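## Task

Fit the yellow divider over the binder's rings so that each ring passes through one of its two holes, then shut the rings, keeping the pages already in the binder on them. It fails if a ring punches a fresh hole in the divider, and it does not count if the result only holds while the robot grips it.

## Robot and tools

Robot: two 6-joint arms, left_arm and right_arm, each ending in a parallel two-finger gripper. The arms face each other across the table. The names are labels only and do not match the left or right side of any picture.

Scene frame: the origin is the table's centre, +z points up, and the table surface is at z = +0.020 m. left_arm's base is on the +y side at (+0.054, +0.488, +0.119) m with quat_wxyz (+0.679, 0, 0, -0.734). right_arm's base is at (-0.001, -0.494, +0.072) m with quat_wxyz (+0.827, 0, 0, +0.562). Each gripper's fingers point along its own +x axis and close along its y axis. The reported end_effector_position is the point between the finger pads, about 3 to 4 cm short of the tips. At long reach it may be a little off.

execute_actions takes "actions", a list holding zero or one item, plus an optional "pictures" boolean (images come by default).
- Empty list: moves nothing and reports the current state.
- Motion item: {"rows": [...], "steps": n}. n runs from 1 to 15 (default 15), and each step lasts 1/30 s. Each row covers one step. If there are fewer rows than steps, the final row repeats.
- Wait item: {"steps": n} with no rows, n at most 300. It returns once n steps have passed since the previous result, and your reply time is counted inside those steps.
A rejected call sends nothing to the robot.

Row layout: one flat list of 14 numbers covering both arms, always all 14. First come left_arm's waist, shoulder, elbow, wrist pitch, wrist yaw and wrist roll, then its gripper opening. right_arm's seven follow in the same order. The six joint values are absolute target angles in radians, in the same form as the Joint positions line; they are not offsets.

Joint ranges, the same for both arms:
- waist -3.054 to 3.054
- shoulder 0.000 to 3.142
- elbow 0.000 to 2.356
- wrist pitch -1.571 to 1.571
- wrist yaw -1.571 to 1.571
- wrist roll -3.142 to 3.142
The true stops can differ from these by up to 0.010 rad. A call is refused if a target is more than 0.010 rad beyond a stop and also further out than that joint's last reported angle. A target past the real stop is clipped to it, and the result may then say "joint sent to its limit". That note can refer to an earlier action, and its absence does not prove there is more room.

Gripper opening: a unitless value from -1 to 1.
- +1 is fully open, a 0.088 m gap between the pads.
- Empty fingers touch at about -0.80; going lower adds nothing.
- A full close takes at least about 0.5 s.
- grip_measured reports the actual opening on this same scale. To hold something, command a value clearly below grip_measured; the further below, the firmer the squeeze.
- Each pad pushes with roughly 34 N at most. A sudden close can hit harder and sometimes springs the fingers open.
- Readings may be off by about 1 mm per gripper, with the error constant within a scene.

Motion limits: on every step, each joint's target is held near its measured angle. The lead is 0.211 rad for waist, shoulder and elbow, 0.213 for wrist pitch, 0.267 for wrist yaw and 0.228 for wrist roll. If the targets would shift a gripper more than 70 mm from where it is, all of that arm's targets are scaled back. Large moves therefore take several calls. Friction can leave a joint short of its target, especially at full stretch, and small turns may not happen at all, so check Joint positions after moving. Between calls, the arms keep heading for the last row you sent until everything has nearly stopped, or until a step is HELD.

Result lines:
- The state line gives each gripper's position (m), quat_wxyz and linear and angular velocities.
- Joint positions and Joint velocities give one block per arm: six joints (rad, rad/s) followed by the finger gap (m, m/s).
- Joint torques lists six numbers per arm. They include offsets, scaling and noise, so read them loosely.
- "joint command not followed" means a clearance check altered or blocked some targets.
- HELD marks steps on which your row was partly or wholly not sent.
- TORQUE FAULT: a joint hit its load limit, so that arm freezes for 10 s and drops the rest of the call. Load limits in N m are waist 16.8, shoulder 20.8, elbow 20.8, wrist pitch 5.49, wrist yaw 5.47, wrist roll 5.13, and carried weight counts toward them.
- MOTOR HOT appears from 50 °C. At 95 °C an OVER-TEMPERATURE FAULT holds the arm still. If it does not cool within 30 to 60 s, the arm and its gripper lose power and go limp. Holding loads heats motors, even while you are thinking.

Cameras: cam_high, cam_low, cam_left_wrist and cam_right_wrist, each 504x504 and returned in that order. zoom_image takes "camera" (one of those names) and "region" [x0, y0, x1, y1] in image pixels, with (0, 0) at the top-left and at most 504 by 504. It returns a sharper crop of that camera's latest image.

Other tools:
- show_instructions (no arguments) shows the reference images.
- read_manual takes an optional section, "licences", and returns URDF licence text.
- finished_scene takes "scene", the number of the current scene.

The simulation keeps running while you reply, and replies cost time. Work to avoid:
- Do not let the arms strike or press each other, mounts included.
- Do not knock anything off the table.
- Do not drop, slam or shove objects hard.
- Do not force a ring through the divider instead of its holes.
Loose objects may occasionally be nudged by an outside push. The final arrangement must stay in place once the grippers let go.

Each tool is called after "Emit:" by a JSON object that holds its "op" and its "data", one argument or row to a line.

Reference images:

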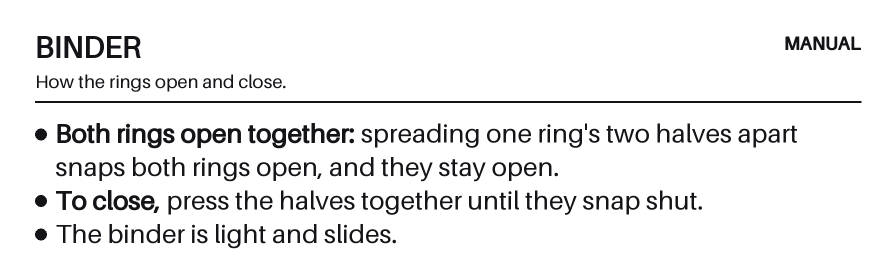

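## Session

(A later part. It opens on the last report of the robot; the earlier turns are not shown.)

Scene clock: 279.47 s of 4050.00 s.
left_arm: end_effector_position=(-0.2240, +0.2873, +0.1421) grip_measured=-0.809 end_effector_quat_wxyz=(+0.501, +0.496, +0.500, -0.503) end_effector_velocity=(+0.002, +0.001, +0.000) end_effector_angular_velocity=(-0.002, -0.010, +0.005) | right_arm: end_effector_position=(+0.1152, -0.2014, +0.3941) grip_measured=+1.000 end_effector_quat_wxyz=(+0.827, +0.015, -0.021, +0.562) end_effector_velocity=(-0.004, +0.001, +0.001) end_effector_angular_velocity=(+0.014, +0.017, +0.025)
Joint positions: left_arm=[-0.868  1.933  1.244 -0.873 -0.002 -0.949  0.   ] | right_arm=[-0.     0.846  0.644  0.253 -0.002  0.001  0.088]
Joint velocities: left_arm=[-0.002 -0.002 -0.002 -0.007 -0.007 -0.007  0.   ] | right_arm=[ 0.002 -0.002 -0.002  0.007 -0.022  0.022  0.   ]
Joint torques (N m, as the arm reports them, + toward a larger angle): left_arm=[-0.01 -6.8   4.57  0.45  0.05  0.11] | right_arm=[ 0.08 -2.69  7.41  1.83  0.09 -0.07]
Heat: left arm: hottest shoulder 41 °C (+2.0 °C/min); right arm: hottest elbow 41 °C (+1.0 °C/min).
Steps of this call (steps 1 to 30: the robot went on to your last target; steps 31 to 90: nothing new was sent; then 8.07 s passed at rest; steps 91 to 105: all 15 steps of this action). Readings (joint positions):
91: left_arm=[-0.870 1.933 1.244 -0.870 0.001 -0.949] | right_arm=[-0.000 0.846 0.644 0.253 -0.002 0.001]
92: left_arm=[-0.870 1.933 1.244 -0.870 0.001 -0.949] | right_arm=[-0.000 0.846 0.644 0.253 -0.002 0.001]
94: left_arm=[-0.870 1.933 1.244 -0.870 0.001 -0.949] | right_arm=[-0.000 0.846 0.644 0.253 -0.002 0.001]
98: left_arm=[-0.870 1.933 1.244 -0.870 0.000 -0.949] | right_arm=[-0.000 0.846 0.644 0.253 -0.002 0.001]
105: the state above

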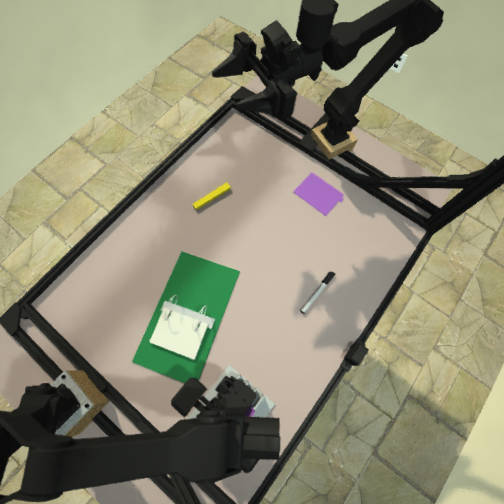

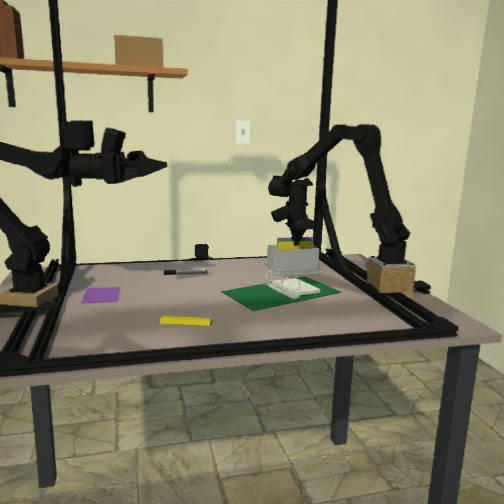

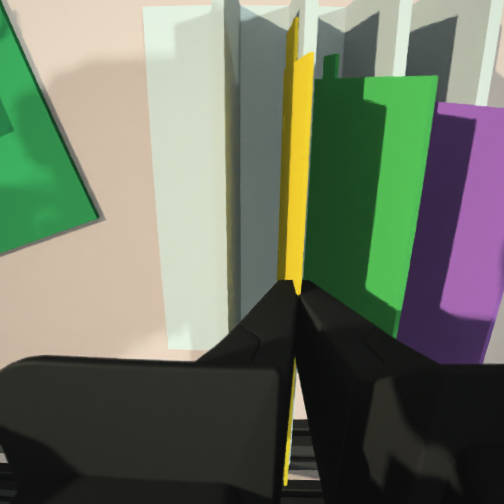

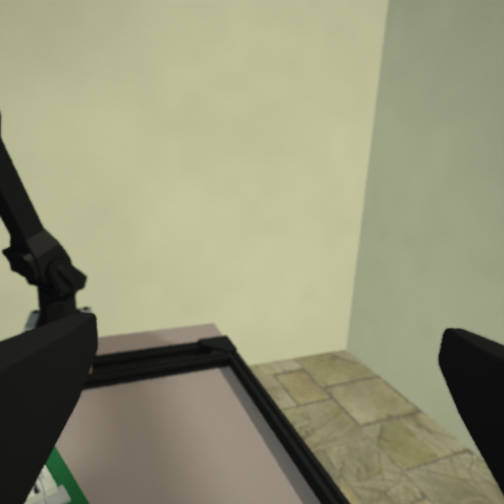

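Emit:
{"op": "execute_actions", "data": {
  "actions": [
    {"rows":[[-0.868,1.92,1.27,-0.92,0,-0.946,-0.95,0.02,1.0,0.69,0.35,-0.04,0,1],[-0.868,1.91,1.3,-0.96,0,-0.946,-0.95,0.02,1.0,0.69,0.35,-0.04,0,1],[-0.868,1.895,1.33,-1.006,0,-0.946,-0.95,0.04,1.15,0.74,0.45,-0.08,0,1],[-0.868,1.885,1.35,-1.04,0,-0.946,-0.95,0.04,1.15,0.74,0.45,-0.08,0,1],[-0.868,1.87,1.37,-1.07,0,-0.946,-0.95,0.05,1.3,0.79,0.55,-0.12,0,1],[-0.868,1.86,1.39,-1.1,0,-0.946,-0.95,0.05,1.3,0.79,0.55,-0.12,0,1],[-0.868,1.856,1.42,-1.135,0,-0.946,-0.95,0.07,1.45,0.84,0.64,-0.16,0,1],[-0.868,1.852,1.45,-1.17,0,-0.946,-0.95,0.07,1.45,0.84,0.64,-0.16,0,1],[-0.868,1.848,1.48,-1.2,0,-0.946,-0.95,0.08,1.6,0.89,0.74,-0.2,0,1],[-0.868,1.843,1.515,-1.24,0,-0.946,-0.95,0.08,1.6,0.89,0.74,-0.2,0,1],[-0.868,1.839,1.545,-1.275,0,-0.946,-0.95,0.1,1.75,0.93,0.84,-0.24,0,1],[-0.868,1.8346,1.577,-1.313,0,-0.946,-0.95,0.1,1.75,0.93,0.84,-0.24,0,1],[-0.868,1.8346,1.577,-1.313,0,-0.946,-0.95,0.12,1.9,0.98,0.94,-0.28,0,1],[-0.868,1.8346,1.577,-1.313,0,-0.946,-0.95,0.12,1.9,0.98,0.94,-0.28,0,1],[-0.868,1.8346,1.577,-1.313,0,-0.946,-0.95,0.13,2.05,1.03,1.04,-0.32,0,1]],"steps":15}
  ]
}}

Scene clock: 295.93 s of 4050.00 s.
left_arm: end_effector_position=(-0.2242, +0.2869, +0.2435) grip_measured=-0.809 end_effector_quat_wxyz=(+0.501, +0.499, +0.500, -0.500) end_effector_velocity=(+0.001, -0.001, +0.139) end_effector_angular_velocity=(-0.079, +0.097, -0.005) | right_arm: end_effector_position=(+0.0878, -0.0518, +0.4133) grip_measured=+1.000 end_effector_quat_wxyz=(+0.713, +0.069, -0.119, +0.688) end_effector_velocity=(-0.145, +0.289, +0.023) end_effector_angular_velocity=(+0.765, -0.432, +0.947)
Joint positions: left_arm=[-0.867  1.843  1.541 -1.269 -0.002 -0.948  0.   ] | right_arm=[ 0.1    1.52   0.937  0.86  -0.243  0.001  0.088]
Joint velocities: left_arm=[ 0.002 -0.139  0.374 -0.388 -0.007  0.007  0.   ] | right_arm=[ 0.252  1.443  0.75   1.546 -0.725 -0.007  0.   ]
Joint torques (N m, as the arm reports them, + toward a larger angle): left_arm=[-0.09 -7.19  5.78 -0.03  0.03  0.09] | right_arm=[ 0.31 -5.44  8.41  1.86 -0.1  -0.03]
Heat: left arm: hottest shoulder 41 °C (+1.0 °C/min); right arm: hottest elbow 41 °C (+1.0 °C/min).
Steps of this call (steps 1 to 15: the robot went on to your last target; steps 16 to 479: nothing new was sent; steps 480 to 494: all 15 steps of this action). Readings (joint positions):
480: left_arm=[-0.867 1.933 1.245 -0.874 -0.002 -0.948] | right_arm=[0.001 0.859 0.646 0.264 -0.003 0.001]
481: left_arm=[-0.867 1.933 1.252 -0.890 -0.002 -0.948] | right_arm=[0.003 0.885 0.654 0.295 -0.009 0.001]
483: left_arm=[-0.867 1.929 1.279 -0.952 -0.002 -0.948] | right_arm=[0.015 0.975 0.688 0.363 -0.037 0.001]
487: left_arm=[-0.867 1.889 1.364 -1.071 -0.002 -0.948] | right_arm=[0.045 1.181 0.770 0.528 -0.107 0.001]
494: the state above

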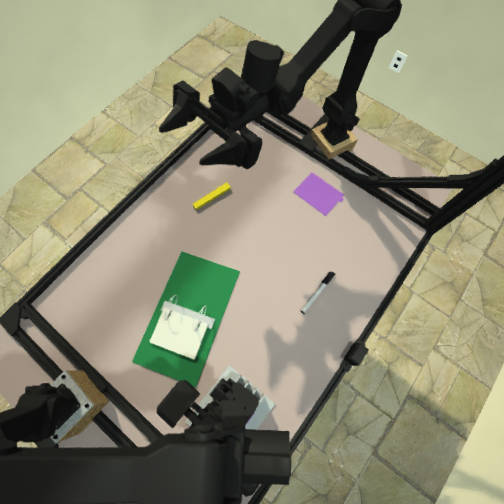

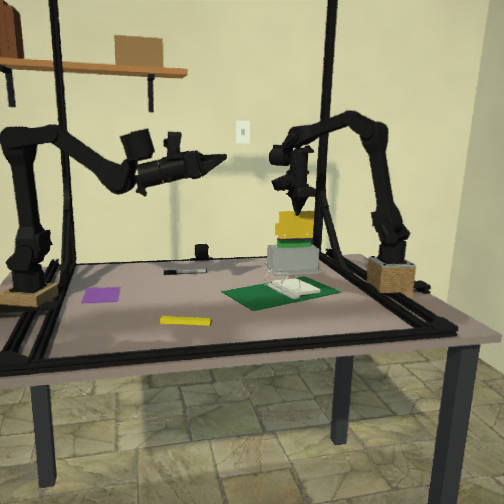

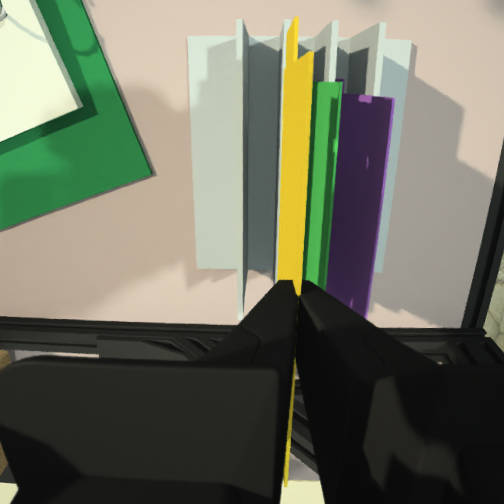

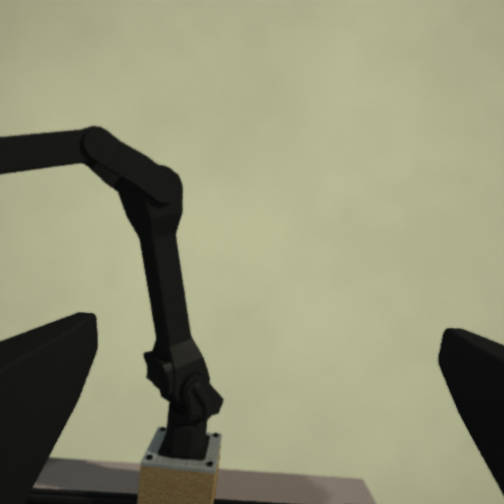

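Emit:
{"op": "execute_actions", "data": {
  "actions": [
    {"rows":[[-0.868,1.8346,1.577,-1.313,0,-0.946,-0.95,0.15,2.2,1.08,1.13,-0.37,0,1],[-0.868,1.8346,1.577,-1.313,0,-0.946,-0.95,0.15,2.2,1.08,1.13,-0.37,0,1],[-0.868,1.8346,1.577,-1.313,0,-0.946,-0.95,0.15,2.2,1.08,1.13,-0.37,0,1],[-0.868,1.8346,1.577,-1.313,0,-0.946,-0.95,0.15,2.2,1.08,1.13,-0.37,0,1],[-0.868,1.8346,1.577,-1.313,0,-0.946,-0.95,0.17,2.35,1.13,1.23,-0.42,0,1],[-0.868,1.8346,1.577,-1.313,0,-0.946,-0.95,0.17,2.35,1.13,1.23,-0.42,0,1],[-0.868,1.8346,1.577,-1.313,0,-0.946,-0.95,0.17,2.35,1.13,1.23,-0.42,0,1],[-0.868,1.8346,1.577,-1.313,0,-0.946,-0.95,0.18,2.47,1.17,1.31,-0.45,0,1],[-0.868,1.8346,1.577,-1.313,0,-0.946,-0.95,0.18,2.47,1.17,1.31,-0.45,0,1],[-0.868,1.8346,1.577,-1.313,0,-0.946,-0.95,0.18,2.47,1.17,1.31,-0.45,0,1],[-0.868,1.8346,1.577,-1.313,0,-0.946,-0.95,0.192,2.587,1.2035,1.3835,-0.479,0,1]],"steps":15}
  ],
  "pictures": false
}}

Emit:
{"op": "execute_actions", "data": {
  "actions": [
    {"steps":20}
  ]
}}

Emit:
{"op": "zoom_image", "data": {
  "camera": "cam_low",
  "region": [220, 170, 360, 310]
}}

Scene clock: 303.03 s of 4050.00 s.
left_arm: end_effector_position=(-0.2217, +0.2889, +0.2525) grip_measured=-0.809 end_effector_quat_wxyz=(+0.502, +0.502, +0.499, -0.497) end_effector_velocity=(+0.001, +0.000, +0.001) end_effector_angular_velocity=(-0.005, -0.006, +0.019) | right_arm: end_effector_position=(+0.0374, +0.0589, +0.0994) grip_measured=+1.000 end_effector_quat_wxyz=(+0.605, -0.001, +0.003, +0.796) end_effector_velocity=(-0.060, -0.043, -0.267) end_effector_angular_velocity=(-0.365, +0.064, +0.186)
Joint positions: left_arm=[-0.868  1.837  1.57  -1.312 -0.002 -0.948  0.   ] | right_arm=[ 0.188  2.533  1.179  1.348 -0.462  0.001  0.088]
Joint velocities: left_arm=[-0.002 -0.002  0.002 -0.007 -0.007 -0.022  0.   ] | right_arm=[ 0.061  0.589  0.017  0.198 -0.125 -0.007  0.   ]
Joint torques (N m, as the arm reports them, + toward a larger angle): left_arm=[-0.09 -7.89  7.    0.04  0.02  0.06] | right_arm=[  0.03 -11.93   5.74   2.3   -0.14  -0.01]
Heat: left arm: hottest shoulder 41 °C (+0.0 °C/min); right arm: hottest elbow 41 °C (+1.0 °C/min).
Steps of this call (steps 1 to 45: the robot went on to your last target; steps 46 to 198: nothing new was sent; steps 199 to 213: all 15 steps of this action). Readings (joint positions):
199: left_arm=[-0.868 1.837 1.570 -1.312 -0.002 -0.948] | right_arm=[0.127 2.049 1.028 1.054 -0.321 0.001]
200: left_arm=[-0.868 1.837 1.570 -1.312 -0.002 -0.948] | right_arm=[0.129 2.074 1.043 1.088 -0.334 0.001]
202: left_arm=[-0.868 1.837 1.570 -1.312 -0.002 -0.948] | right_arm=[0.137 2.121 1.066 1.104 -0.347 0.001]
206: left_arm=[-0.868 1.837 1.570 -1.312 -0.002 -0.948] | right_arm=[0.159 2.277 1.112 1.200 -0.398 0.001]
213: the state above

Scene clock: 303.70 s of 4050.00 s.
left_arm: end_effector_position=(-0.2217, +0.2889, +0.2525) grip_measured=-0.809 end_effector_quat_wxyz=(+0.502, +0.502, +0.499, -0.497) end_effector_velocity=(-0.001, -0.001, +0.002) end_effector_angular_velocity=(-0.013, +0.006, +0.005) | right_arm: end_effector_position=(+0.0344, +0.0597, +0.0928) grip_measured=+1.000 end_effector_quat_wxyz=(+0.599, +0.003, -0.005, +0.801) end_effector_velocity=(+0.003, +0.000, +0.004) end_effector_angular_velocity=(+0.018, -0.023, -0.000)
Joint positions: left_arm=[-0.868  1.837  1.57  -1.312 -0.002 -0.948  0.   ] | right_arm=[ 0.191  2.57   1.198  1.384 -0.474  0.001  0.088]
Joint velocities: left_arm=[-0.002 -0.007 -0.002  0.007 -0.007 -0.007  0.   ] | right_arm=[-0.007 -0.002  0.002  0.007 -0.007 -0.022  0.   ]
Joint torques (N m, as the arm reports them, + toward a larger angle): left_arm=[-0.12 -7.84  7.    0.07  0.04  0.08] | right_arm=[ 0.03 -9.85  4.56  1.83 -0.17 -0.07]
Heat: left arm: hottest shoulder 41 °C (+0.0 °C/min); right arm: hottest elbow 41 °C (+1.0 °C/min).
Steps of this call (steps 1 to 20: the robot went on to your last target). Readings (joint positions):
1: left_arm=[-0.868 1.837 1.570 -1.312 -0.002 -0.948] | right_arm=[0.190 2.550 1.180 1.355 -0.466 0.001]
2: left_arm=[-0.868 1.837 1.570 -1.312 -0.002 -0.948] | right_arm=[0.191 2.561 1.181 1.362 -0.469 0.001]
4: left_arm=[-0.868 1.837 1.570 -1.312 -0.002 -0.948] | right_arm=[0.191 2.570 1.184 1.372 -0.471 0.001]
8: left_arm=[-0.868 1.837 1.570 -1.312 -0.002 -0.948] | right_arm=[0.191 2.570 1.197 1.383 -0.472 0.001]
20: the state above

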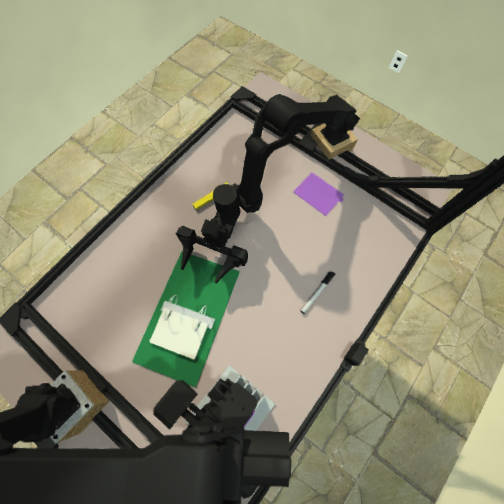

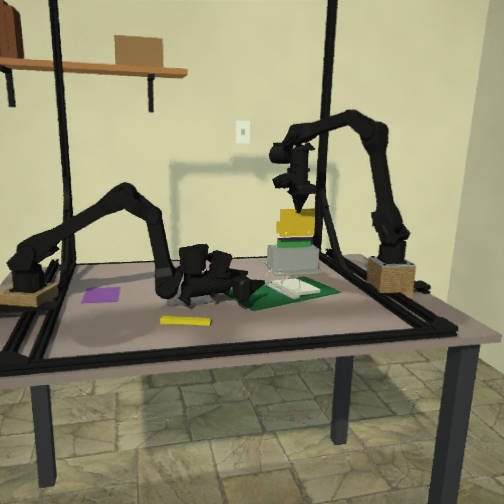

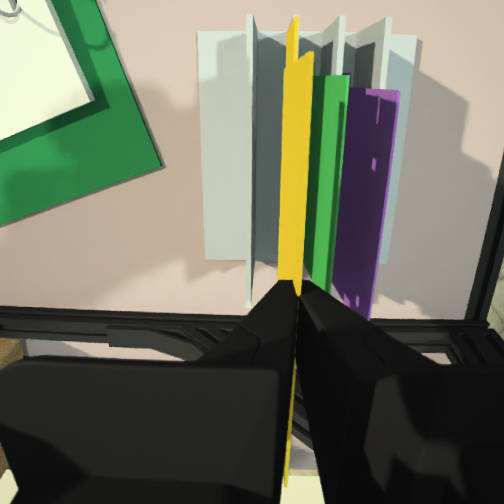

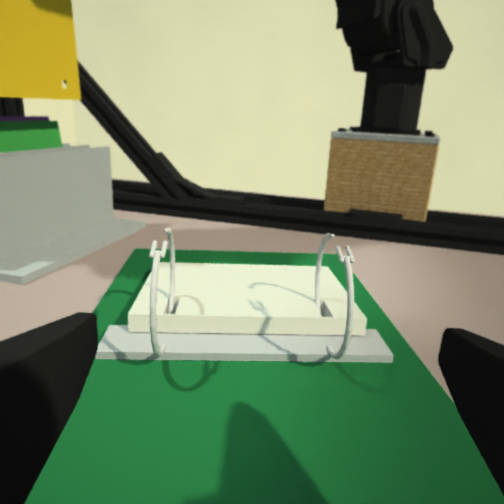

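Region (220, 170, 360, 310) of cam_low's 504x504 image, scaled by 3.600, with more detail than that image has.

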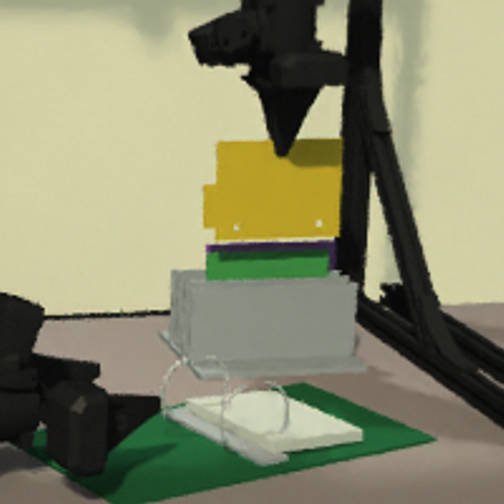

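Emit:
{"op": "execute_actions", "data": {
  "actions": [
    {"rows":[[-0.82,1.83,1.57,-1.31,0,-1.0,-0.95,0.192,2.587,1.2035,1.3835,-0.479,0,1],[-0.77,1.825,1.56,-1.31,0,-1.08,-0.95,0.192,2.587,1.2035,1.3835,-0.479,0,1],[-0.72,1.82,1.55,-1.305,0,-1.16,-0.95,0.192,2.587,1.2035,1.3835,-0.479,0,1],[-0.66,1.815,1.54,-1.3,0,-1.24,-0.95,0.192,2.587,1.2035,1.3835,-0.479,0,1],[-0.6,1.81,1.53,-1.295,0,-1.33,-0.95,0.192,2.587,1.2035,1.3835,-0.479,0,1],[-0.54,1.8,1.515,-1.29,0,-1.42,-0.95,0.192,2.587,1.2035,1.3835,-0.479,0,1],[-0.48,1.79,1.5,-1.285,0,-1.51,-0.95,0.192,2.587,1.2035,1.3835,-0.479,0,1],[-0.42,1.785,1.49,-1.28,0,-1.6,-0.95,0.192,2.587,1.2035,1.3835,-0.479,0,1],[-0.36,1.775,1.475,-1.27,0,-1.69,-0.95,0.192,2.587,1.2035,1.3835,-0.479,0,1],[-0.31,1.77,1.46,-1.26,0,-1.77,-0.95,0.192,2.587,1.2035,1.3835,-0.479,0,1],[-0.26,1.76,1.445,-1.255,0,-1.85,-0.95,0.192,2.587,1.2035,1.3835,-0.479,0,1],[-0.21,1.755,1.43,-1.25,0,-1.92,-0.95,0.192,2.587,1.2035,1.3835,-0.479,0,1],[-0.17,1.75,1.42,-1.24,0,-1.98,-0.95,0.192,2.587,1.2035,1.3835,-0.479,0,1],[-0.14,1.743,1.41,-1.236,0,-2.03,-0.95,0.192,2.587,1.2035,1.3835,-0.479,0,1],[-0.117,1.7385,1.4,-1.2325,0,-2.06,-0.95,0.192,2.587,1.2035,1.3835,-0.479,0,1]],"steps":15}
  ],
  "pictures": false
}}

Emit:
{"op": "execute_actions", "data": {
  "actions": [
    {"steps":15}
  ]
}}

Scene clock: 325.53 s of 4050.00 s.
left_arm: end_effector_position=(-0.0494, +0.1820, +0.2426) grip_measured=-0.809 end_effector_quat_wxyz=(+0.702, +0.080, +0.703, -0.078) end_effector_velocity=(+0.456, -0.100, -0.034) end_effector_angular_velocity=(-0.002, -0.025, +3.106) | right_arm: end_effector_position=(+0.0343, +0.0599, +0.0919) grip_measured=+1.000 end_effector_quat_wxyz=(+0.599, +0.003, -0.005, +0.801) end_effector_velocity=(+0.000, -0.001, -0.004) end_effector_angular_velocity=(-0.010, -0.005, +0.005)
Joint positions: left_arm=[-0.246  1.768  1.445 -1.249  0.002 -1.671  0.   ] | right_arm=[ 0.191  2.573  1.2    1.384 -0.474  0.001  0.088]
Joint velocities: left_arm=[ 1.429 -0.183 -0.354  0.168 -0.022 -1.678  0.   ] | right_arm=[-0.002  0.002 -0.002 -0.007 -0.007 -0.007  0.   ]
Joint torques (N m, as the arm reports them, + toward a larger angle): left_arm=[-1.11 -8.52  5.03  0.04 -0.15 -0.15] | right_arm=[  0.02 -10.13   4.43   1.81  -0.13  -0.02]
Heat: left arm: hottest shoulder 41 °C (-1.0 °C/min); right arm: hottest shoulder 41 °C (+0.0 °C/min).
Steps of this call (steps 1 to 15: the robot went on to your last target; steps 16 to 640: nothing new was sent; steps 641 to 655: all 15 steps of this action). Readings (joint positions):
641: left_arm=[-0.866 1.836 1.572 -1.312 -0.001 -0.953] | right_arm=[0.191 2.573 1.199 1.384 -0.474 0.001]
642: left_arm=[-0.857 1.836 1.572 -1.312 0.001 -0.977] | right_arm=[0.191 2.573 1.199 1.384 -0.474 0.001]
644: left_arm=[-0.805 1.834 1.567 -1.307 0.002 -1.069] | right_arm=[0.191 2.573 1.199 1.384 -0.474 0.001]
648: left_arm=[-0.608 1.817 1.533 -1.292 0.002 -1.288] | right_arm=[0.191 2.573 1.199 1.384 -0.474 0.001]
655: the state above

Scene clock: 326.03 s of 4050.00 s.
left_arm: end_effector_position=(-0.0085, +0.1770, +0.2396) grip_measured=-0.809 end_effector_quat_wxyz=(-0.701, +0.099, -0.699, -0.100) end_effector_velocity=(+0.006, +0.002, -0.001) end_effector_angular_velocity=(+0.007, -0.024, +0.073) | right_arm: end_effector_position=(+0.0343, +0.0599, +0.0919) grip_measured=+1.000 end_effector_quat_wxyz=(+0.599, +0.003, -0.005, +0.801) end_effector_velocity=(-0.002, -0.002, -0.004) end_effector_angular_velocity=(-0.014, +0.009, +0.020)
Joint positions: left_arm=[-0.12   1.748  1.408 -1.234 -0.002 -2.051  0.   ] | right_arm=[ 0.191  2.573  1.2    1.384 -0.474  0.001  0.088]
Joint velocities: left_arm=[ 0.007 -0.002 -0.007 -0.007 -0.022 -0.066  0.   ] | right_arm=[-0.002  0.002 -0.002 -0.007 -0.022  0.007  0.   ]
Joint torques (N m, as the arm reports them, + toward a larger angle): left_arm=[ 0.16 -7.83  4.97  0.15  0.02 -0.11] | right_arm=[  0.14 -10.38   4.44   1.79  -0.15  -0.06]
Heat: left arm: hottest shoulder 41 °C (-1.0 °C/min); right arm: hottest shoulder 41 °C (+0.0 °C/min).
Steps of this call (steps 1 to 15: the robot went on to your last target). Readings (joint positions):
1: left_arm=[-0.202 1.763 1.434 -1.245 0.000 -1.727] | right_arm=[0.191 2.573 1.200 1.384 -0.474 0.001]
2: left_arm=[-0.168 1.759 1.426 -1.244 -0.002 -1.782] | right_arm=[0.191 2.573 1.200 1.384 -0.474 0.001]
4: left_arm=[-0.134 1.753 1.416 -1.240 -0.002 -1.893] | right_arm=[0.191 2.573 1.200 1.384 -0.474 0.001]
8: left_arm=[-0.125 1.749 1.410 -1.235 -0.002 -2.010] | right_arm=[0.191 2.573 1.200 1.384 -0.474 0.001]
15: the state above

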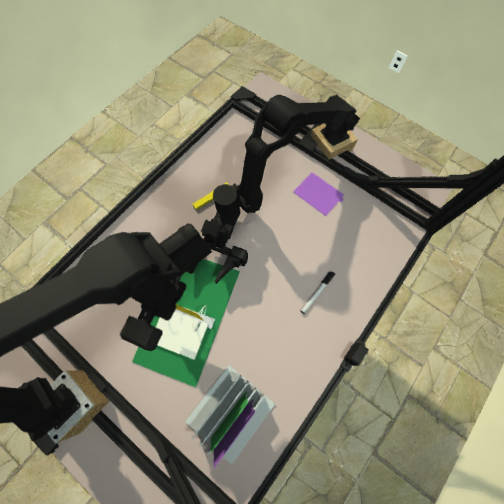

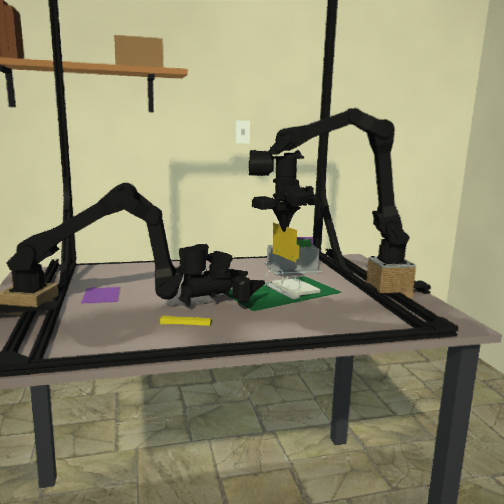

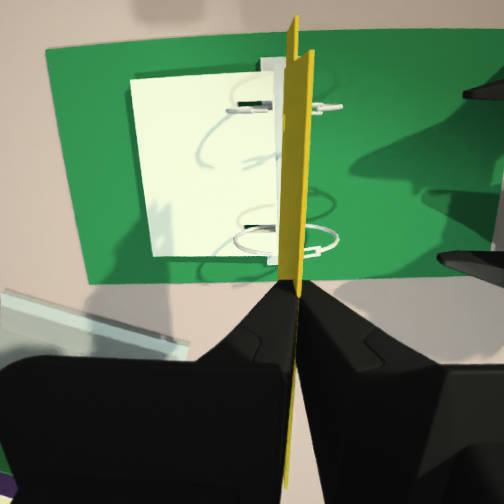

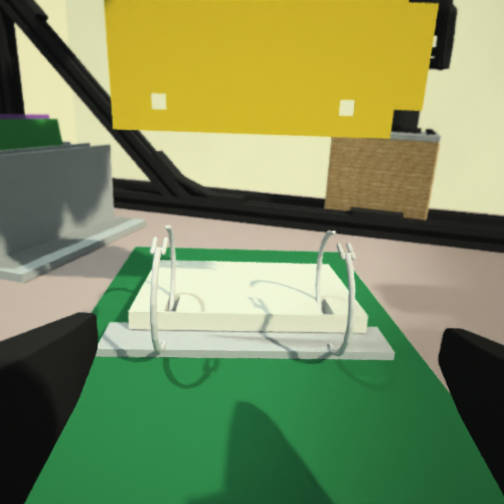

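Emit:
{"op": "execute_actions", "data": {
  "actions": [
    {"rows":[[-0.117,1.743,1.375,-1.2,0,-2.06,-0.95,0.192,2.587,1.2035,1.3835,-0.479,0,1],[-0.117,1.743,1.375,-1.2,0,-2.06,-0.95,0.192,2.587,1.2035,1.3835,-0.479,0,1],[-0.117,1.749,1.348,-1.17,0,-2.06,-0.95,0.192,2.587,1.2035,1.3835,-0.479,0,1],[-0.117,1.749,1.348,-1.17,0,-2.06,-0.95,0.192,2.587,1.2035,1.3835,-0.479,0,1],[-0.117,1.754,1.322,-1.14,0,-2.06,-0.95,0.192,2.587,1.2035,1.3835,-0.479,0,1],[-0.117,1.754,1.322,-1.14,0,-2.06,-0.95,0.192,2.587,1.2035,1.3835,-0.479,0,1],[-0.117,1.76,1.296,-1.108,0,-2.06,-0.95,0.192,2.587,1.2035,1.3835,-0.479,0,1],[-0.117,1.76,1.296,-1.108,0,-2.06,-0.95,0.192,2.587,1.2035,1.3835,-0.479,0,1],[-0.117,1.7647,1.27,-1.076,0,-2.06,-0.95,0.192,2.587,1.2035,1.3835,-0.479,0,1]],"steps":15}
  ]
}}

Emit:
{"op": "zoom_image", "data": {
  "camera": "cam_left_wrist",
  "region": [200, 40, 400, 290]
}}

Scene clock: 334.97 s of 4050.00 s.
left_arm: end_effector_position=(-0.0078, +0.1779, +0.2047) grip_measured=-0.809 end_effector_quat_wxyz=(-0.700, +0.104, -0.700, -0.099) end_effector_velocity=(+0.001, +0.004, -0.014) end_effector_angular_velocity=(+0.006, -0.009, +0.005) | right_arm: end_effector_position=(+0.0343, +0.0598, +0.0914) grip_measured=+1.000 end_effector_quat_wxyz=(+0.599, +0.002, -0.004, +0.801) end_effector_velocity=(+0.000, -0.002, -0.005) end_effector_angular_velocity=(-0.024, -0.002, +0.005)
Joint positions: left_arm=[-0.118  1.758  1.281 -1.086 -0.002 -2.056  0.   ] | right_arm=[ 0.191  2.574  1.2    1.384 -0.474  0.001  0.088]
Joint velocities: left_arm=[-0.002  0.002 -0.056  0.051 -0.007 -0.007  0.   ] | right_arm=[-0.002 -0.002 -0.007 -0.022 -0.007 -0.007  0.   ]
Joint torques (N m, as the arm reports them, + toward a larger angle): left_arm=[ 0.16 -5.9   5.05  0.22  0.03 -0.11] | right_arm=[  0.08 -10.2    4.32   1.82  -0.13   0.  ]
Heat: left arm: hottest shoulder 41 °C (+0.0 °C/min); right arm: hottest shoulder 42 °C (+1.0 °C/min).
Steps of this call (steps 1 to 15: the robot went on to your last target; steps 16 to 253: nothing new was sent; steps 254 to 268: all 15 steps of this action). Readings (joint positions):
254: left_arm=[-0.118 1.746 1.404 -1.229 -0.002 -2.056] | right_arm=[0.191 2.574 1.200 1.384 -0.474 0.001]
255: left_arm=[-0.118 1.746 1.400 -1.221 -0.002 -2.056] | right_arm=[0.191 2.574 1.200 1.384 -0.474 0.001]
257: left_arm=[-0.118 1.746 1.383 -1.198 -0.002 -2.056] | right_arm=[0.191 2.574 1.200 1.384 -0.474 0.001]
261: left_arm=[-0.118 1.746 1.334 -1.145 -0.002 -2.056] | right_arm=[0.191 2.574 1.200 1.384 -0.474 0.001]
268: the state above

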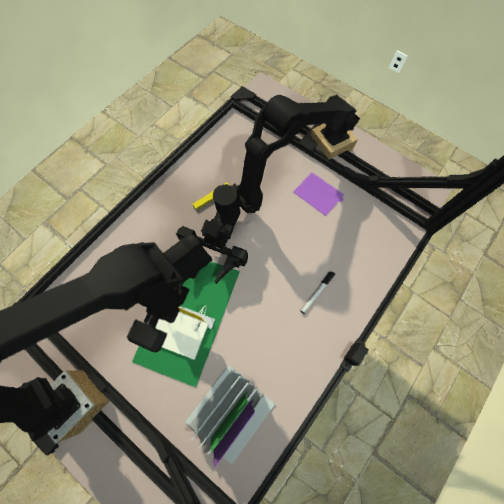

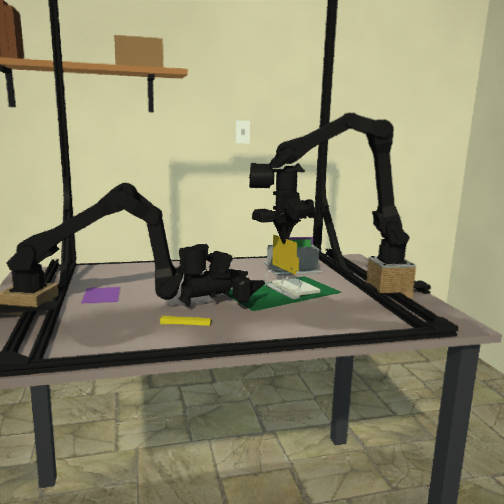

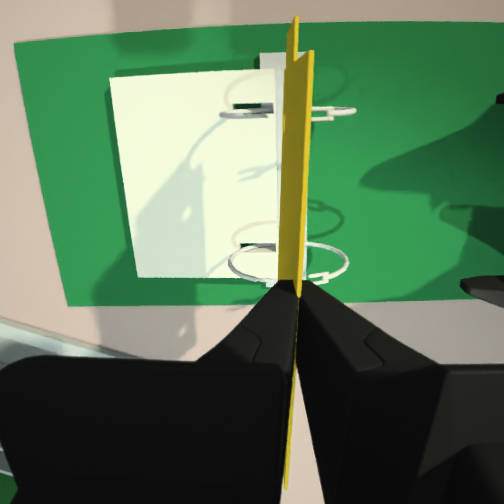

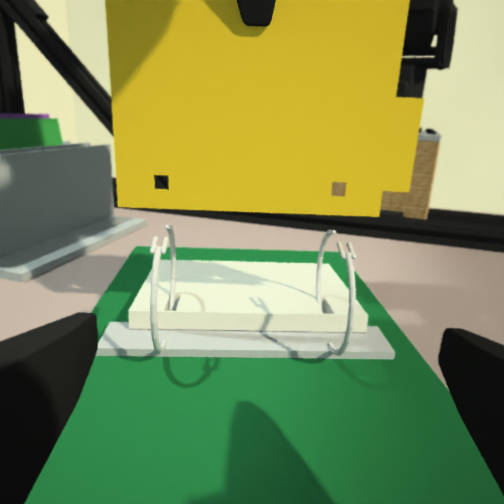

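Region (200, 40, 400, 290) of cam_left_wrist's 504x504 image, scaled by 2.016, with more detail than that image has; it fills the left 403 columns of this view, and the rest is white.

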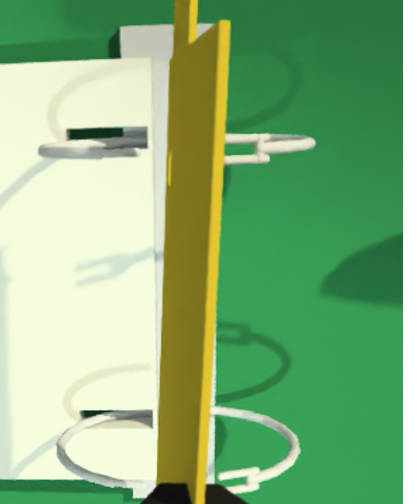

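Emit:
{"op": "execute_actions", "data": {
  "actions": []
}}

Scene clock: 349.77 s of 4050.00 s.
left_arm: end_effector_position=(-0.0080, +0.1771, +0.2032) grip_measured=-0.809 end_effector_quat_wxyz=(-0.699, +0.105, -0.701, -0.098) end_effector_velocity=(+0.001, +0.002, +0.000) end_effector_angular_velocity=(+0.006, -0.008, +0.020) | right_arm: end_effector_position=(+0.0341, +0.0599, +0.0908) grip_measured=+1.000 end_effector_quat_wxyz=(+0.599, +0.002, -0.004, +0.801) end_effector_velocity=(+0.000, -0.001, -0.006) end_effector_angular_velocity=(-0.024, -0.002, +0.005)
Joint positions: left_arm=[-0.118  1.76   1.276 -1.077 -0.001 -2.057  0.   ] | right_arm=[ 0.191  2.576  1.201  1.384 -0.474  0.001  0.088]
Joint velocities: left_arm=[-0.002 -0.002 -0.002 -0.007 -0.007 -0.022  0.   ] | right_arm=[-0.002  0.002 -0.002 -0.022 -0.007 -0.007  0.   ]
Joint torques (N m, as the arm reports them, + toward a larger angle): left_arm=[ 0.14 -6.1   5.    0.14  0.03 -0.1 ] | right_arm=[  0.11 -10.63   4.06   1.81  -0.15   0.  ]
Heat: left arm: hottest shoulder 40 °C (-1.0 °C/min); right arm: hottest shoulder 45 °C (+4.0 °C/min).
Steps of this call (steps 1 to 15: the robot went on to your last target; steps 16 to 444: nothing new was sent). Readings (joint positions):
1: left_arm=[-0.118 1.758 1.280 -1.084 -0.002 -2.056] | right_arm=[0.191 2.574 1.200 1.384 -0.474 0.001]
2: left_arm=[-0.118 1.759 1.279 -1.082 -0.002 -2.056] | right_arm=[0.191 2.574 1.200 1.384 -0.474 0.001]
4: left_arm=[-0.118 1.759 1.279 -1.080 -0.002 -2.056] | right_arm=[0.191 2.574 1.200 1.384 -0.474 0.001]
8: left_arm=[-0.118 1.759 1.278 -1.078 -0.002 -2.056] | right_arm=[0.191 2.574 1.200 1.384 -0.474 0.001]
444: the state above
All arms were judged still, so your last target was given up. Only a new action makes them travel on or press farther. Fingers that are still opening or closing keep moving.

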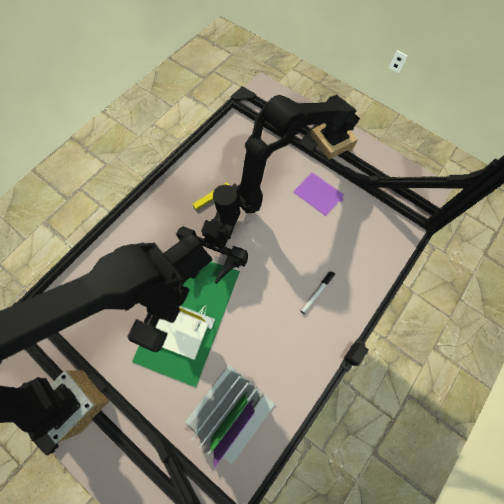

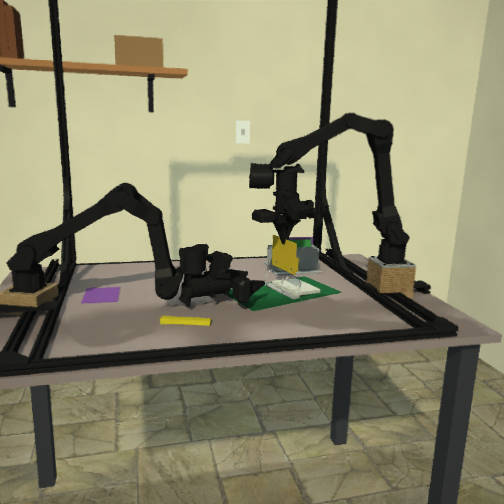

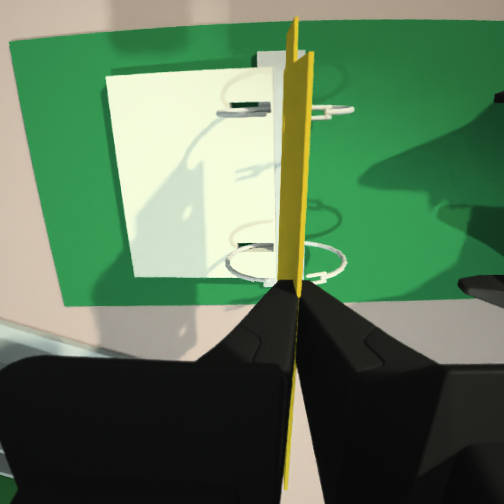

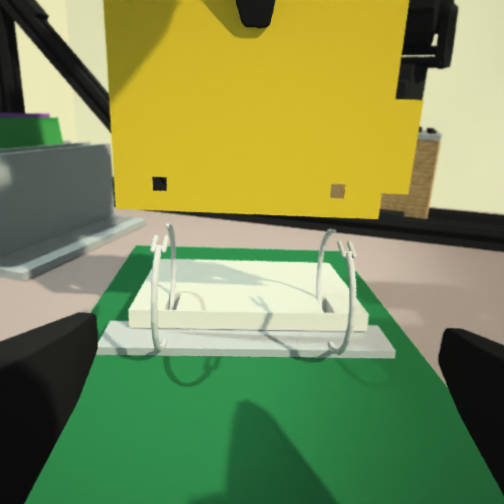

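Emit:
{"op": "zoom_image", "data": {
  "camera": "cam_low",
  "region": [245, 225, 335, 315]
}}

Emit:
{"op": "zoom_image", "data": {
  "camera": "cam_left_wrist",
  "region": [200, 60, 380, 300]
}}

Region (245, 225, 335, 315) of cam_low's 504x504 image, scaled by 5.600, with more detail than that image has.

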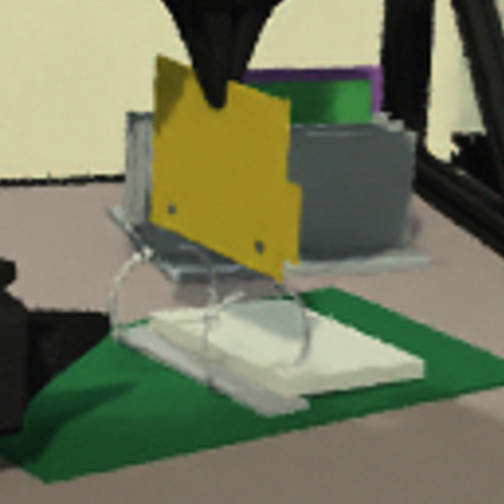

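Region (200, 60, 380, 300) of cam_left_wrist's 504x504 image, scaled by 2.100, with more detail than that image has; it fills the left 378 columns of this view, and the rest is white.

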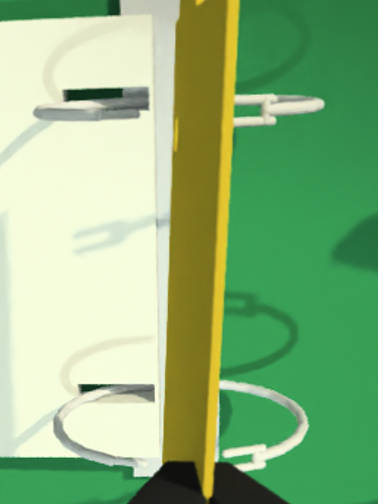

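Emit:
{"op": "execute_actions", "data": {
  "actions": [
    {"rows":[[-0.117,1.768,1.262,-1.065,0,-2.06,-0.95,0.192,2.587,1.2035,1.3835,-0.479,0,1],[-0.117,1.772,1.258,-1.057,0,-2.06,-0.95,0.192,2.587,1.2035,1.3835,-0.479,0,1],[-0.117,1.776,1.256,-1.051,0,-2.06,-0.95,0.192,2.587,1.2035,1.3835,-0.479,0,1],[-0.117,1.78,1.256,-1.047,0,-2.06,-0.95,0.192,2.587,1.2035,1.3835,-0.479,0,1],[-0.117,1.785,1.257,-1.044,0,-2.06,-0.95,0.192,2.587,1.2035,1.3835,-0.479,0,1],[-0.117,1.79,1.258,-1.042,0,-2.06,-0.95,0.192,2.587,1.2035,1.3835,-0.479,0,1],[-0.117,1.795,1.259,-1.04,0,-2.06,-0.95,0.192,2.587,1.2035,1.3835,-0.479,0,1]],"steps":15}
  ]
}}

Scene clock: 363.90 s of 4050.00 s.
left_arm: end_effector_position=(-0.0087, +0.1733, +0.1928) grip_measured=-0.809 end_effector_quat_wxyz=(-0.699, +0.105, -0.700, -0.099) end_effector_velocity=(-0.000, -0.002, +0.001) end_effector_angular_velocity=(-0.013, -0.005, -0.010) | right_arm: end_effector_position=(+0.0340, +0.0599, +0.0905) grip_measured=+1.000 end_effector_quat_wxyz=(+0.598, +0.002, -0.004, +0.801) end_effector_velocity=(-0.002, -0.000, +0.002) end_effector_angular_velocity=(-0.004, +0.007, +0.010)
Joint positions: left_arm=[-0.118  1.786  1.266 -1.042 -0.001 -2.057  0.   ] | right_arm=[ 0.191  2.577  1.202  1.385 -0.475  0.001  0.088]
Joint velocities: left_arm=[-0.002 -0.002  0.002  0.007 -0.007  0.007  0.   ] | right_arm=[ 0.002 -0.007 -0.002 -0.007 -0.007  0.007  0.   ]
Joint torques (N m, as the arm reports them, + toward a larger angle): left_arm=[ 0.08 -5.89  4.85  0.15  0.   -0.11] | right_arm=[  0.06 -10.75   4.31   1.81  -0.12   0.01]
Heat: left arm: hottest shoulder 40 °C (-1.0 °C/min); right arm: hottest shoulder 46 °C (+5.0 °C/min).
Steps of this call (steps 1 to 409: nothing new was sent; steps 410 to 424: all 15 steps of this action). Readings (joint positions):
410: left_arm=[-0.118 1.760 1.275 -1.076 -0.001 -2.057] | right_arm=[0.191 2.577 1.202 1.385 -0.475 0.001]
411: left_arm=[-0.118 1.760 1.273 -1.073 -0.001 -2.057] | right_arm=[0.191 2.577 1.202 1.385 -0.475 0.001]
413: left_arm=[-0.118 1.762 1.270 -1.063 -0.001 -2.057] | right_arm=[0.191 2.577 1.202 1.385 -0.475 0.001]
417: left_arm=[-0.118 1.777 1.267 -1.048 -0.001 -2.057] | right_arm=[0.191 2.577 1.202 1.385 -0.475 0.001]
424: the state above

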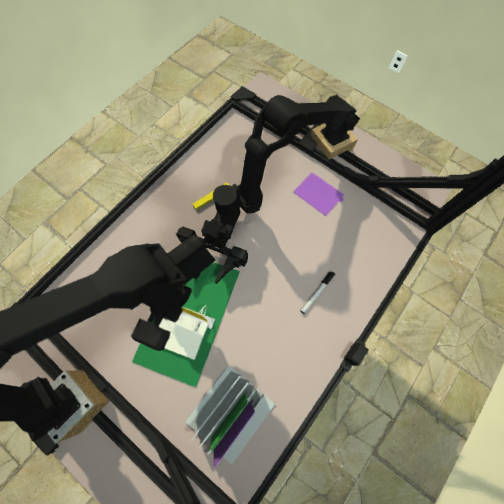

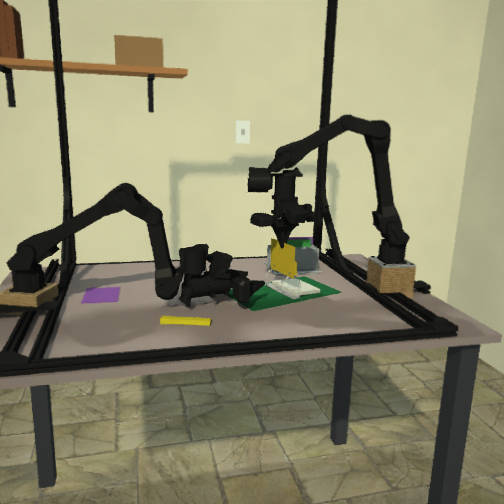

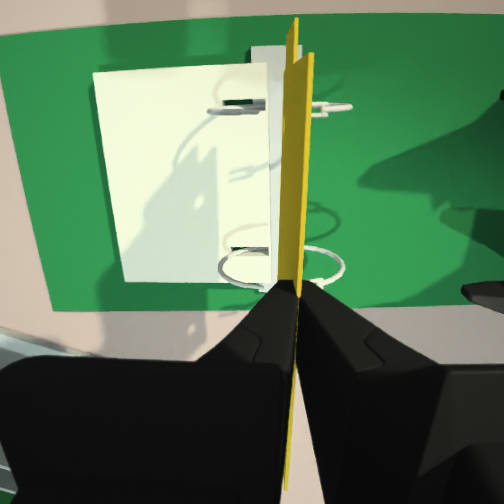

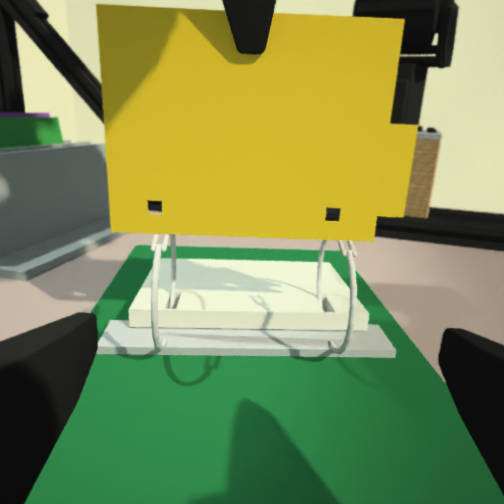

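Emit:
{"op": "zoom_image", "data": {
  "camera": "cam_right_wrist",
  "region": [110, 170, 410, 300]
}}

Emit:
{"op": "zoom_image", "data": {
  "camera": "cam_low",
  "region": [255, 240, 315, 300]
}}

Region (110, 170, 410, 300) of cam_right_wrist's 504x504 image, scaled by 1.680, with more detail than that image has; it fills the top 218 rows of this view, and the rest is white.

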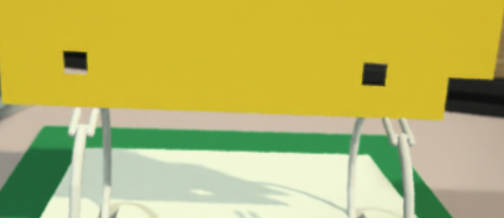

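Region (255, 240, 315, 300) of cam_low's 504x504 image, scaled by 8.400, with more detail than that image has.

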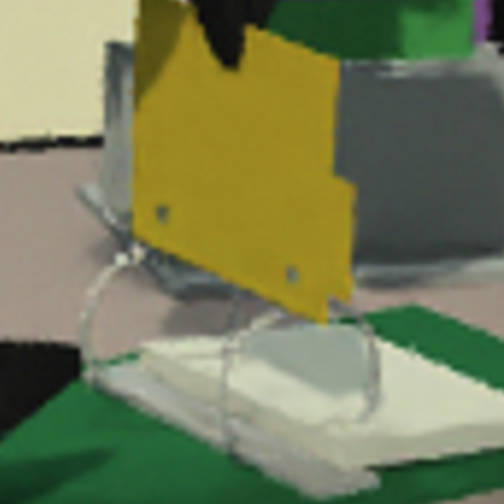

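Emit:
{"op": "execute_actions", "data": {
  "actions": [
    {"rows":[[-0.112,1.795,1.253,-1.035,0,-2.055,-0.95,0.192,2.587,1.2035,1.3835,-0.479,0,1],[-0.109,1.795,1.249,-1.031,0,-2.052,-0.95,0.192,2.587,1.2035,1.3835,-0.479,0,1],[-0.106,1.795,1.245,-1.027,0,-2.05,-0.95,0.192,2.587,1.2035,1.3835,-0.479,0,1],[-0.106,1.795,1.241,-1.023,0,-2.05,-0.95,0.192,2.587,1.2035,1.3835,-0.479,0,1],[-0.106,1.795,1.238,-1.02,0,-2.05,-0.95,0.192,2.587,1.2035,1.3835,-0.479,0,1]],"steps":15}
  ]
}}

Emit:
{"op": "zoom_image", "data": {
  "camera": "cam_right_wrist",
  "region": [110, 170, 410, 300]
}}

Emit:
{"op": "zoom_image", "data": {
  "camera": "cam_left_wrist",
  "region": [200, 60, 380, 300]
}}

Scene clock: 383.03 s of 4050.00 s.
left_arm: end_effector_position=(-0.0054, +0.1740, +0.1873) grip_measured=-0.809 end_effector_quat_wxyz=(-0.699, +0.107, -0.700, -0.102) end_effector_velocity=(-0.000, -0.001, +0.000) end_effector_angular_velocity=(-0.006, +0.009, +0.024) | right_arm: end_effector_position=(+0.0340, +0.0600, +0.0901) grip_measured=+1.000 end_effector_quat_wxyz=(+0.598, +0.002, -0.004, +0.801) end_effector_velocity=(+0.003, +0.001, +0.001) end_effector_angular_velocity=(-0.000, -0.007, -0.010)
Joint positions: left_arm=[-0.108  1.788  1.246 -1.021 -0.001 -2.054  0.   ] | right_arm=[ 0.191  2.578  1.202  1.385 -0.475  0.     0.088]
Joint velocities: left_arm=[ 0.002 -0.002 -0.002  0.007  0.007 -0.022  0.   ] | right_arm=[-0.002 -0.002  0.002 -0.007  0.007 -0.007  0.   ]
Joint torques (N m, as the arm reports them, + toward a larger angle): left_arm=[ 0.07 -6.05  4.91  0.17  0.01  0.14] | right_arm=[  0.05 -10.99   4.16   1.74  -0.1    0.01]
Heat: left arm: hottest shoulder 39 °C (-2.0 °C/min); right arm: hottest shoulder 48 °C (+7.1 °C/min).
Steps of this call (steps 1 to 15: the robot went on to your last target; steps 16 to 559: nothing new was sent; steps 560 to 574: all 15 steps of this action). Readings (joint positions):
560: left_arm=[-0.118 1.788 1.264 -1.040 -0.001 -2.058] | right_arm=[0.191 2.578 1.202 1.385 -0.475 0.000]
561: left_arm=[-0.117 1.788 1.263 -1.039 -0.001 -2.058] | right_arm=[0.191 2.578 1.202 1.385 -0.475 0.000]
563: left_arm=[-0.114 1.788 1.259 -1.033 -0.001 -2.058] | right_arm=[0.191 2.578 1.202 1.385 -0.475 0.000]
567: left_arm=[-0.109 1.788 1.248 -1.026 -0.001 -2.055] | right_arm=[0.191 2.578 1.202 1.385 -0.475 0.000]
574: the state above

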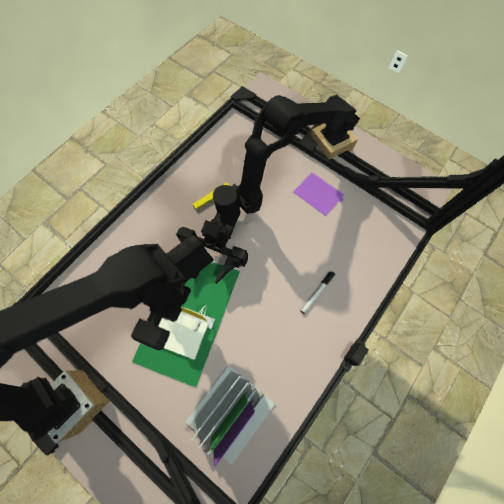

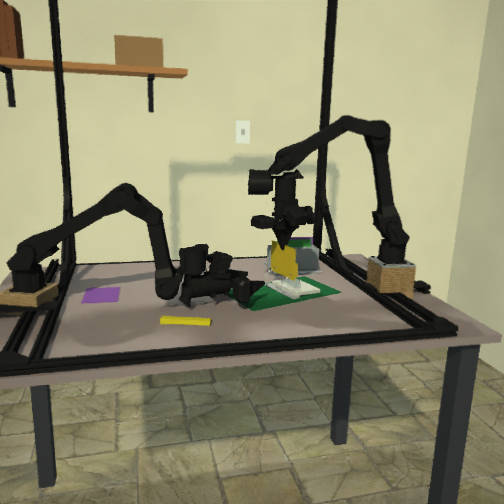

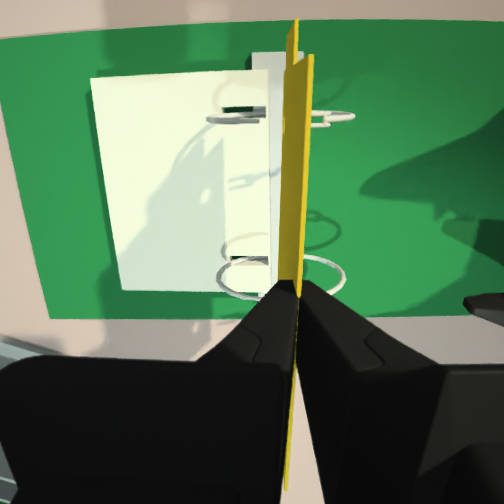

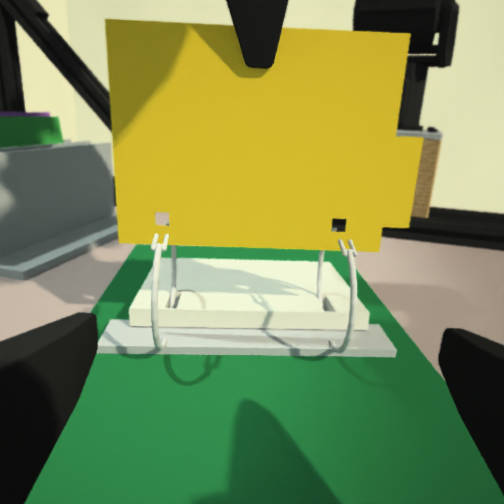

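Region (110, 170, 410, 300) of cam_right_wrist's 504x504 image, scaled by 1.680, with more detail than that image has; it fills the top 218 rows of this view, and the rest is white.

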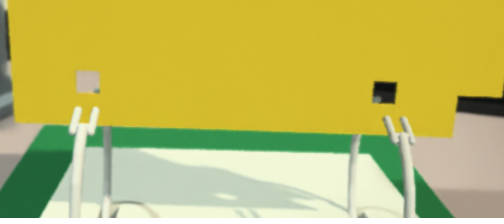

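Region (200, 60, 380, 300) of cam_left_wrist's 504x504 image, scaled by 2.100, with more detail than that image has; it fills the left 378 columns of this view, and the rest is white.

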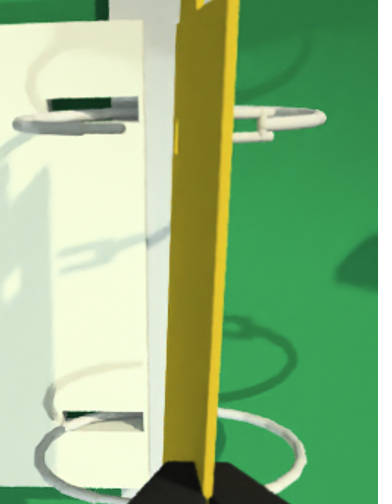

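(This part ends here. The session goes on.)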